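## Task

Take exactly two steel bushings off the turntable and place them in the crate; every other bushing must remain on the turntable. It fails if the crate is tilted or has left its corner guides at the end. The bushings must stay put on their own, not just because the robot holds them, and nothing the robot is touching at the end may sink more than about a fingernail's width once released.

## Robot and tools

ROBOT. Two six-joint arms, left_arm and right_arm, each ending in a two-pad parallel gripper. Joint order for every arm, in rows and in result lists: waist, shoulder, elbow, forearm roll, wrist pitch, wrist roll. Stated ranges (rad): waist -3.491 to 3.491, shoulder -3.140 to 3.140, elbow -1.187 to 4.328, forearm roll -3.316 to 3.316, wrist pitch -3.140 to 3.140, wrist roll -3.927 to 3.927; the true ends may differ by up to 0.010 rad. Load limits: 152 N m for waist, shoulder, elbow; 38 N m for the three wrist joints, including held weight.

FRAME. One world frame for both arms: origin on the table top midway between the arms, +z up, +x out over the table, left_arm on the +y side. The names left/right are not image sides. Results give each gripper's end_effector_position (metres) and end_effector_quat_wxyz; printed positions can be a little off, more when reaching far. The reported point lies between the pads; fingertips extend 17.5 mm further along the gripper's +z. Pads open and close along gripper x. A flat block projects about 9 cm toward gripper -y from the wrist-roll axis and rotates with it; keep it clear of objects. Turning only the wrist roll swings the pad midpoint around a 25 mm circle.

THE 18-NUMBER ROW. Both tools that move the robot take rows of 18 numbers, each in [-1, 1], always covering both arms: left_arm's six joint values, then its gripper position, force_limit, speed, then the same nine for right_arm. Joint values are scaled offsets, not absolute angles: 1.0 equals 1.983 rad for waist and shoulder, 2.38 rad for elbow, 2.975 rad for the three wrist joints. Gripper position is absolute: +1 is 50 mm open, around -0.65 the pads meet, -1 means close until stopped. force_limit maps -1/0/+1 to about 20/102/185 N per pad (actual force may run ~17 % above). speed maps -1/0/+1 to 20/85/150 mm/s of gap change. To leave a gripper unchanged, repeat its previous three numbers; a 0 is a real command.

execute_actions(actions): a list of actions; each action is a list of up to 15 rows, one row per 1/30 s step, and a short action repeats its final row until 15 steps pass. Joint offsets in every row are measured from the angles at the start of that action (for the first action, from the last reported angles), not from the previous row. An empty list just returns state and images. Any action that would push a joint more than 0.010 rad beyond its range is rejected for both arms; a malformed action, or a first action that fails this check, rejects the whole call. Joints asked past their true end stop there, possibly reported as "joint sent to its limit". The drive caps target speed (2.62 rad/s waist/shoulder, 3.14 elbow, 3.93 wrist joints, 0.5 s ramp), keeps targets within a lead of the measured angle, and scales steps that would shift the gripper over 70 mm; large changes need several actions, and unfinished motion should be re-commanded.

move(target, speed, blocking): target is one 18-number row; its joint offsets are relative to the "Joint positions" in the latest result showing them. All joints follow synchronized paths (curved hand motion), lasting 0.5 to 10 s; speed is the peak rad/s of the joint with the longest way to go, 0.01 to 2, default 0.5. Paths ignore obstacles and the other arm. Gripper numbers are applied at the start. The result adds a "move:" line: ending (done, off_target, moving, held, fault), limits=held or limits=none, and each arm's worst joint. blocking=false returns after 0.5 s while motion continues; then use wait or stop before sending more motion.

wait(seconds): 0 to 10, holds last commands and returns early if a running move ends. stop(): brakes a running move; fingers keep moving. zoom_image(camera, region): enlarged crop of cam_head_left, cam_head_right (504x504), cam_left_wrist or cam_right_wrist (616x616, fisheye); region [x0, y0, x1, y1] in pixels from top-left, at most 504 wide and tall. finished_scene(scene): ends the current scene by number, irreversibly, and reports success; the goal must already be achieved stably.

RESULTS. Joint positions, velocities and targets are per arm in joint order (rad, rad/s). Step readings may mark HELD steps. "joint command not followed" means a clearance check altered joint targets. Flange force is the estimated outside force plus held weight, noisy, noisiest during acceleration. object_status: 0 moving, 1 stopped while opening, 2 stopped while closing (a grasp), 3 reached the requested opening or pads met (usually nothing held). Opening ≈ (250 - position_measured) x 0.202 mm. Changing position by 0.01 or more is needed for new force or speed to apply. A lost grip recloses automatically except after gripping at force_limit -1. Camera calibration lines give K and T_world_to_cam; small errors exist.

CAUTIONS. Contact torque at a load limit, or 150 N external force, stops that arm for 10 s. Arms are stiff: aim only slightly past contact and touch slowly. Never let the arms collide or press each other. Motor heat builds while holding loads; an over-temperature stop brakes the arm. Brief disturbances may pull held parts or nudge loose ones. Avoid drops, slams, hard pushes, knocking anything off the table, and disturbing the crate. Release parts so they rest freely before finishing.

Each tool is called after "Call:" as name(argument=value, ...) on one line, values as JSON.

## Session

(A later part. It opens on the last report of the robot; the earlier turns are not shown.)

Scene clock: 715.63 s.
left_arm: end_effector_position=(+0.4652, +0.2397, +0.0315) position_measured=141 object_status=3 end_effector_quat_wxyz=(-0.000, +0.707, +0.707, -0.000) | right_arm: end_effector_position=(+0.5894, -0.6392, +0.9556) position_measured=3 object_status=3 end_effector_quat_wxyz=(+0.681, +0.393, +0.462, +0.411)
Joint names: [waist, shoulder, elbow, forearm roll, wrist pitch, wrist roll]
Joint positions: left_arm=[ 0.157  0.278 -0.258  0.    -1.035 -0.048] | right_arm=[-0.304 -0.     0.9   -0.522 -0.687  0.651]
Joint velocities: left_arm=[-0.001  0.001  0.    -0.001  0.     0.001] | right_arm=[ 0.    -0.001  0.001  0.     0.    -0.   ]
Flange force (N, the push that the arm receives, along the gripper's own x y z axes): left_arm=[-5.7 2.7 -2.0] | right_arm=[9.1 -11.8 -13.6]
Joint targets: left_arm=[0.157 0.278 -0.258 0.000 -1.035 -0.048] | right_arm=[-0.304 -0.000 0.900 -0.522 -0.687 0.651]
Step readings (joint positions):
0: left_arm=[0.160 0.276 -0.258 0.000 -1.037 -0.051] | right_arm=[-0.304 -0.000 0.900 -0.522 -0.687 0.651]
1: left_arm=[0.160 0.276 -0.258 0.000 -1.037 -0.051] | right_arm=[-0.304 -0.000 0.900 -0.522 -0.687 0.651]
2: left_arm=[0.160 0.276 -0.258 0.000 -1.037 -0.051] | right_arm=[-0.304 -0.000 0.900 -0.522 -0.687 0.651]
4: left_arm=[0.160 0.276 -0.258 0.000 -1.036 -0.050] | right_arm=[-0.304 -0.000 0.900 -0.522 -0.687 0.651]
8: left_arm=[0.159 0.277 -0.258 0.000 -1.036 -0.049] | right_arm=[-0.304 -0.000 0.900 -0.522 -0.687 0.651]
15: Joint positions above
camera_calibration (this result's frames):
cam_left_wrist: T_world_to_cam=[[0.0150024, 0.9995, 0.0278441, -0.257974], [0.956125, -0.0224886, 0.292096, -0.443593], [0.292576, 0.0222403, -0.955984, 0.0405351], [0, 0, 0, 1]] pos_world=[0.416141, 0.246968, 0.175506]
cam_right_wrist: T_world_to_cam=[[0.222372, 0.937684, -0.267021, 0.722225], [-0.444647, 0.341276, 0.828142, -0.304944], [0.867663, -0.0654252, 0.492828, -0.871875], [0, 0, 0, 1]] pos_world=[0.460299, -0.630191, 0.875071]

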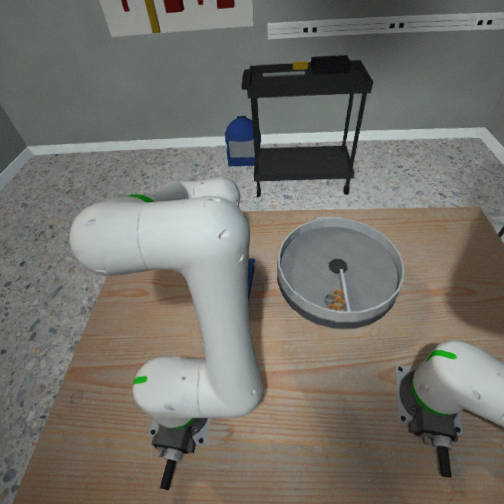

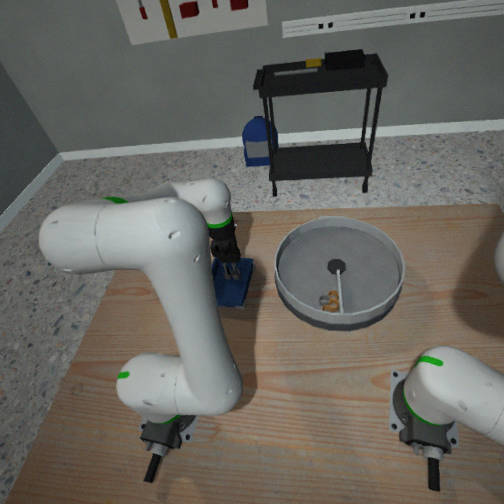

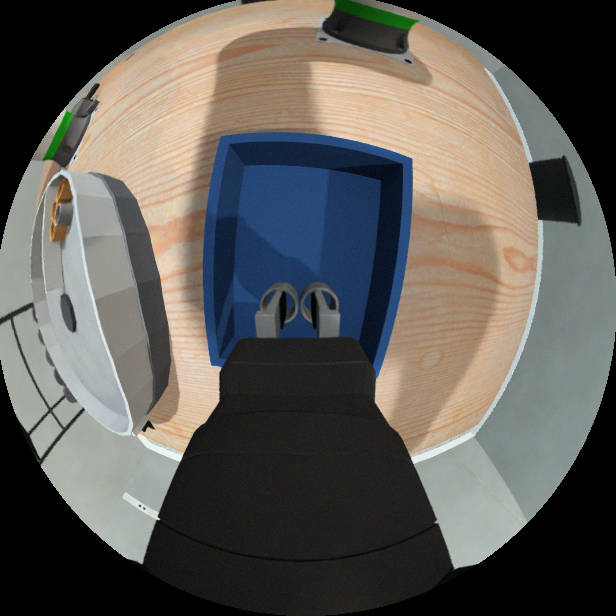

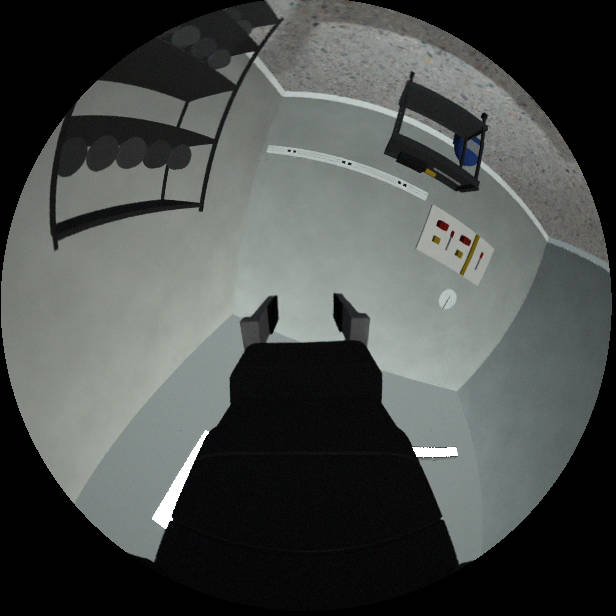

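Call:
execute_actions(actions=[[[0,-0.0004,0.0003,0,-0.0005,0,0.075,0,-1,0,0,0,0,0,0,1,0,0],[0,-0.0008,0.0006,0,-0.001,0,0.075,0,-1,0,0,0,0,0,0,1,0,0],[0,-0.0012,0.0009,0,-0.0015,0,0.075,0,-1,0,0,0,0,0,0,1,0,0],[0,-0.0016,0.0012,0,-0.002,0,0.075,0,-1,0,0,0,0,0,0,1,0,0],[0,-0.002,0.0015,0,-0.0025,0,0.075,0,-1,0,0,0,0,0,0,1,0,0],[0,-0.0024,0.0018,0,-0.003,0,0.075,0,-1,0,0,0,0,0,0,1,0,0],[0,-0.0028,0.0021,0,-0.0035,0,0.075,0,-1,0,0,0,0,0,0,1,0,0],[0,-0.0032,0.0024,0,-0.004,0,0.075,0,-1,0,0,0,0,0,0,1,0,0],[0,-0.0037,0.0027,0,-0.0047,0,0.075,0,-1,0,0,0,0,0,0,1,0,0]],[[0,-0.0004,0.0003,0,-0.0005,0,0.075,0,-1,0,0,0,0,0,0,1,0,0],[0,-0.0008,0.0006,0,-0.001,0,0.075,0,-1,0,0,0,0,0,0,1,0,0],[0,-0.0012,0.0009,0,-0.0015,0,0.075,0,-1,0,0,0,0,0,0,1,0,0],[0,-0.0016,0.0012,0,-0.002,0,0.075,0,-1,0,0,0,0,0,0,1,0,0],[0,-0.002,0.0015,0,-0.0025,0,0.075,0,-1,0,0,0,0,0,0,1,0,0],[0,-0.0024,0.0018,0,-0.003,0,0.075,0,-1,0,0,0,0,0,0,1,0,0],[0,-0.0028,0.0021,0,-0.0035,0,0.075,0,-1,0,0,0,0,0,0,1,0,0],[0,-0.0032,0.0024,0,-0.004,0,0.075,0,-1,0,0,0,0,0,0,1,0,0],[0,-0.0037,0.0027,0,-0.0047,0,0.075,0,-1,0,0,0,0,0,0,1,0,0]]])

Call:
zoom_image(camera="cam_left_wrist", region=[230, 250, 380, 360])

Scene clock: 736.67 s.
left_arm: end_effector_position=(+0.4651, +0.2397, +0.0434) position_measured=141 object_status=3 end_effector_quat_wxyz=(-0.000, +0.707, +0.707, -0.000) | right_arm: end_effector_position=(+0.5894, -0.6392, +0.9556) position_measured=3 object_status=3 end_effector_quat_wxyz=(+0.681, +0.393, +0.462, +0.411)
Joint names: [waist, shoulder, elbow, forearm roll, wrist pitch, wrist roll]
Joint positions: left_arm=[ 0.157  0.264 -0.245  0.    -1.062 -0.048] | right_arm=[-0.304 -0.     0.9   -0.522 -0.687  0.651]
Joint velocities: left_arm=[-0.     0.     0.003  0.001  0.    -0.   ] | right_arm=[-0.     0.001  0.001  0.    -0.     0.   ]
Flange force (N, the push that the arm receives, along the gripper's own x y z axes): left_arm=[-5.6 1.3 -2.3] | right_arm=[11.2 -16.3 -18.1]
Flange force at the end of the 1st action (N, along the gripper's axes at the end of the call): left_arm=[-6.2 2.5 -2.6] | right_arm=[13.1 -14.6 -17.7]
Joint targets: left_arm=[0.157 0.264 -0.245 0.000 -1.063 -0.048] | right_arm=[-0.304 -0.000 0.900 -0.522 -0.687 0.651]
Step readings (joint positions; steps 1 to 15: 1st action; 16 to 30: 2nd action):
0: left_arm=[0.157 0.278 -0.258 0.000 -1.035 -0.048] | right_arm=[-0.304 -0.000 0.900 -0.522 -0.687 0.651]
1: left_arm=[0.157 0.278 -0.258 0.000 -1.035 -0.048] | right_arm=[-0.304 -0.000 0.900 -0.522 -0.687 0.651]
2: left_arm=[0.157 0.278 -0.258 0.000 -1.035 -0.048] | right_arm=[-0.304 -0.000 0.900 -0.522 -0.687 0.651]
4: left_arm=[0.157 0.277 -0.257 0.000 -1.038 -0.048] | right_arm=[-0.304 -0.000 0.900 -0.522 -0.687 0.651]
8: left_arm=[0.157 0.273 -0.254 0.000 -1.044 -0.048] | right_arm=[-0.304 -0.000 0.900 -0.522 -0.687 0.651]
15: left_arm=[0.157 0.271 -0.252 0.000 -1.049 -0.048] | right_arm=[-0.304 -0.000 0.900 -0.522 -0.687 0.651]
16: left_arm=[0.157 0.271 -0.252 0.000 -1.049 -0.048] | right_arm=[-0.304 -0.000 0.900 -0.522 -0.687 0.651]
17: left_arm=[0.157 0.270 -0.251 0.000 -1.050 -0.048] | right_arm=[-0.304 -0.000 0.900 -0.522 -0.687 0.651]
19: left_arm=[0.157 0.269 -0.250 0.000 -1.052 -0.048] | right_arm=[-0.304 -0.000 0.900 -0.522 -0.687 0.651]
23: left_arm=[0.157 0.266 -0.247 0.000 -1.058 -0.048] | right_arm=[-0.304 -0.000 0.900 -0.522 -0.687 0.651]
30: Joint positions above
camera_calibration (this result's frames):
cam_left_wrist: T_world_to_cam=[[0.0150185, 0.9995, 0.027812, -0.258293], [0.956273, -0.0224833, 0.291611, -0.447051], [0.29209, 0.0222163, -0.956133, 0.0521011], [0, 0, 0, 1]] pos_world=[0.416164, 0.246956, 0.187364]
cam_right_wrist: T_world_to_cam=[[0.222372, 0.937684, -0.267021, 0.722225], [-0.444647, 0.341276, 0.828142, -0.304944], [0.867663, -0.0654251, 0.492828, -0.871875], [0, 0, 0, 1]] pos_world=[0.460299, -0.630191, 0.875071]

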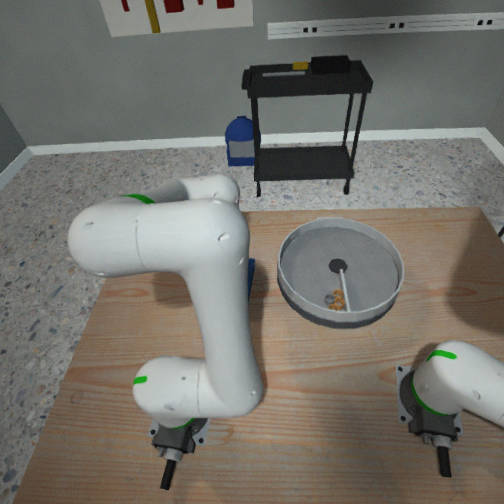

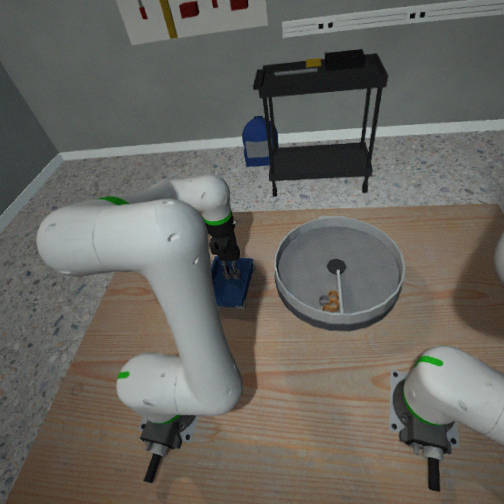

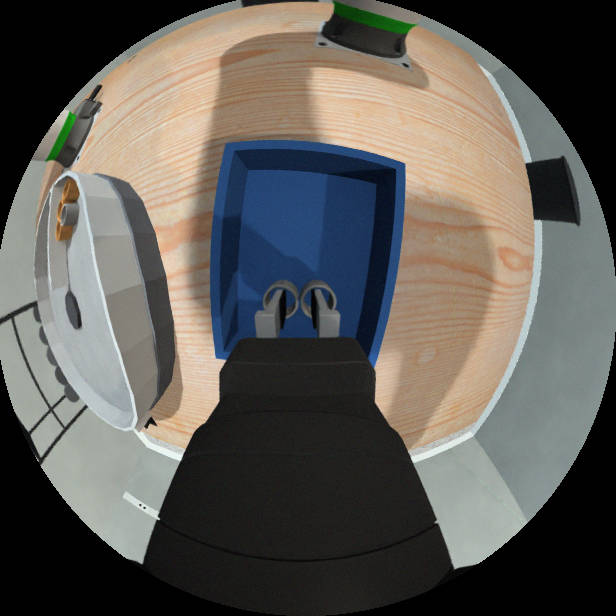

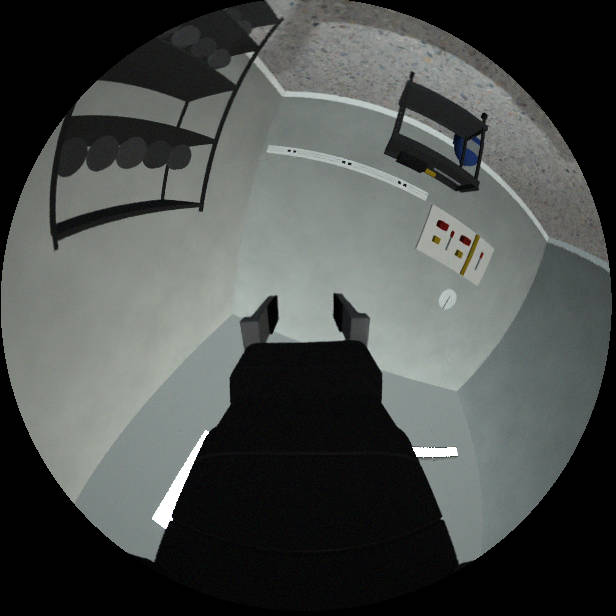

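Region (230, 250, 380, 360) of cam_left_wrist's 616x616 image, scaled by 3.360, with more detail than that image has; it fills the top 370 rows of this view, and the rest is white.

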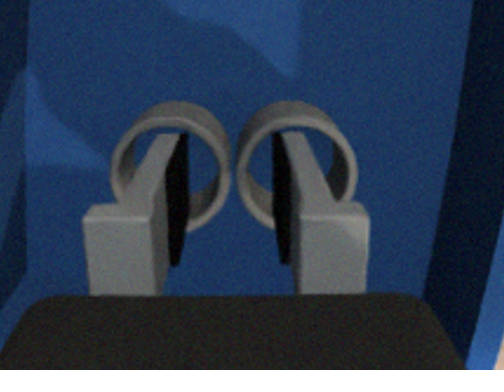

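Call:
move(target=[0,-0.0274,0.032,0,-0.0439,0,0.075,0,-1,0,0,0,0,0,0,1,0,0], speed=0.2)

Call:
zoom_image(camera="cam_left_wrist", region=[150, 130, 460, 400])

Call:
zoom_image(camera="cam_head_right", region=[190, 200, 420, 340])

Scene clock: 746.47 s.
left_arm: end_effector_position=(+0.4675, +0.2398, +0.0992) position_measured=141 object_status=3 end_effector_quat_wxyz=(-0.000, +0.707, +0.707, -0.000) | right_arm: end_effector_position=(+0.5894, -0.6392, +0.9556) position_measured=3 object_status=3 end_effector_quat_wxyz=(+0.681, +0.393, +0.462, +0.411)
Joint names: [waist, shoulder, elbow, forearm roll, wrist pitch, wrist roll]
Joint positions: left_arm=[ 0.157  0.209 -0.169  0.    -1.193 -0.048] | right_arm=[-0.304 -0.     0.9   -0.522 -0.687  0.651]
Joint velocities: left_arm=[-0.    -0.    -0.    -0.001  0.001 -0.   ] | right_arm=[-0.  0.  0. -0.  0.  0.]
Flange force (N, the push that the arm receives, along the gripper's own x y z axes): left_arm=[-6.5 2.0 -3.5] | right_arm=[11.5 -17.7 -18.5]
Joint targets: left_arm=[0.157 0.209 -0.169 0.000 -1.193 -0.048] | right_arm=[-0.304 -0.000 0.900 -0.522 -0.687 0.651]
move: done; limits=none; left_arm: farthest joint: the waist, 0.000 radians from its target (0.000 radians at the start); right_arm: farthest joint: the waist, 0.000 radians from its target (0.000 radians at the start)
camera_calibration (this result's frames):
cam_left_wrist: T_world_to_cam=[[0.015026, 0.999501, 0.0278014, -0.259996], [0.956314, -0.0224842, 0.291474, -0.465606], [0.291954, 0.0222071, -0.956175, 0.10487], [0, 0, 0, 1]] pos_world=[0.418555, 0.247068, 0.243215]
cam_right_wrist: T_world_to_cam=[[0.222372, 0.937684, -0.267021, 0.722225], [-0.444647, 0.341276, 0.828142, -0.304944], [0.867663, -0.0654252, 0.492829, -0.871875], [0, 0, 0, 1]] pos_world=[0.460299, -0.630191, 0.875071]

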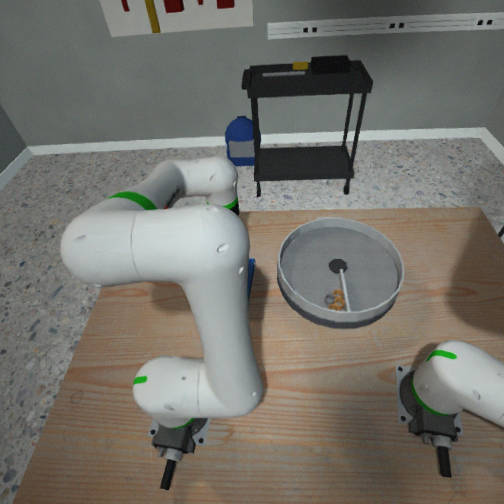

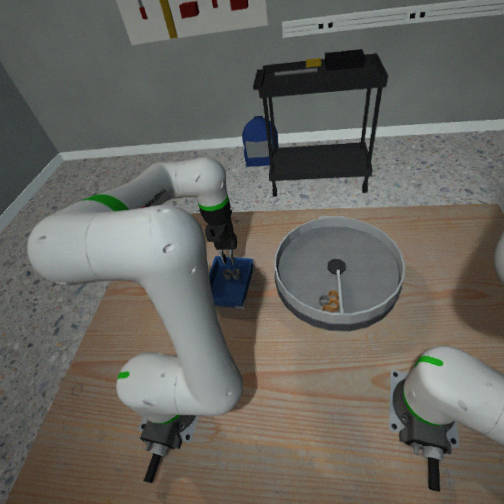

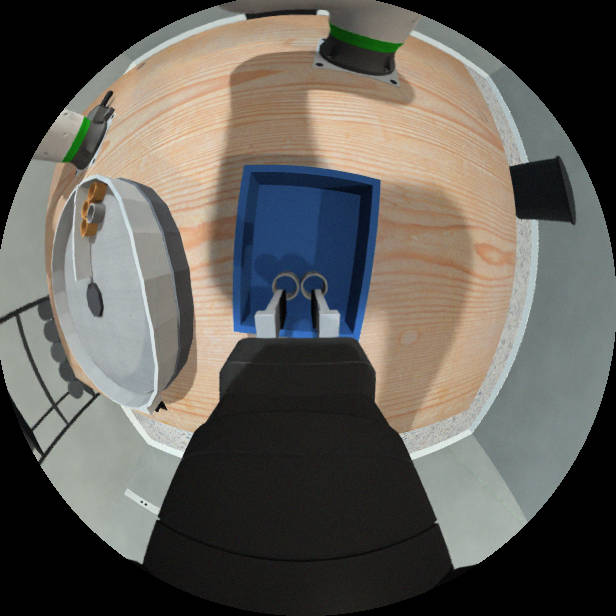

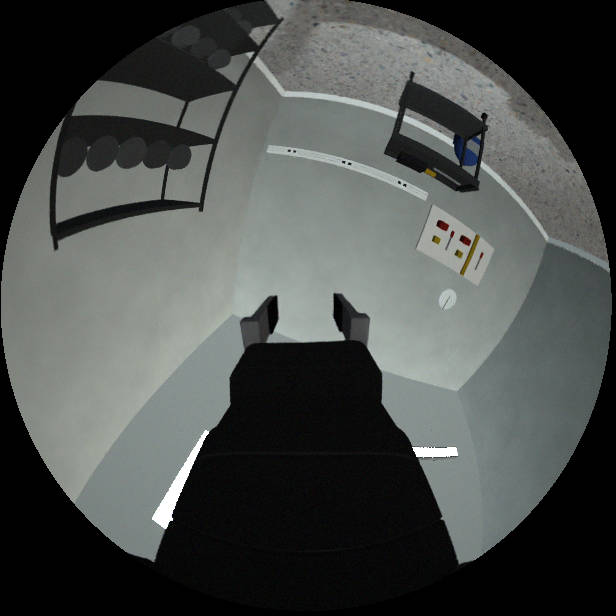

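Region (150, 130, 460, 400) of cam_left_wrist's 616x616 image, scaled by 1.626, with more detail than that image has; it fills the top 439 rows of this view, and the rest is white.

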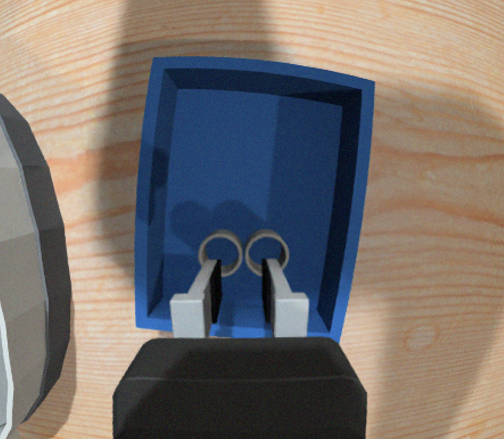

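Region (190, 200, 420, 340) of cam_head_right's 504x504 image, scaled by 2.191, with more detail than that image has; it fills the top 307 rows of this view, and the rest is white.

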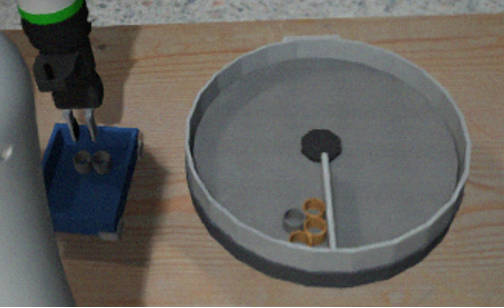

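Call:
zoom_image(camera="cam_head_right", region=[300, 275, 360, 325])

Call:
zoom_image(camera="cam_left_wrist", region=[60, 165, 140, 250])

Region (300, 275, 360, 325) of cam_head_right's 504x504 image, scaled by 8.400, with more detail than that image has.

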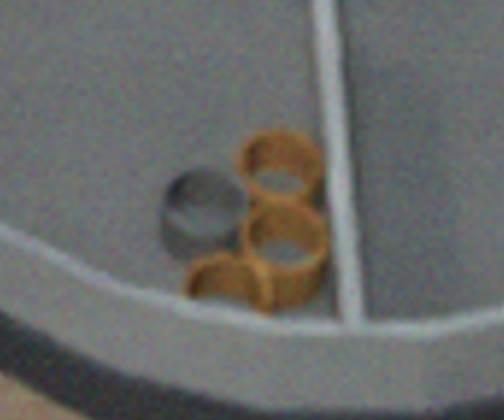

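Region (60, 165, 140, 250) of cam_left_wrist's 616x616 image, scaled by 5.929, with more detail than that image has; it fills the left 474 columns of this view, and the rest is white.

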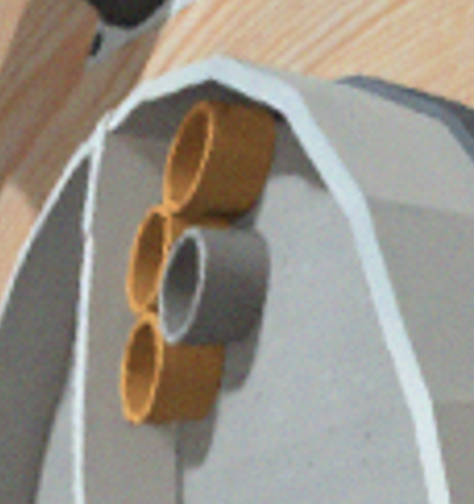

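Call:
finished_scene(scene=2)

The scene is finished: the task was done.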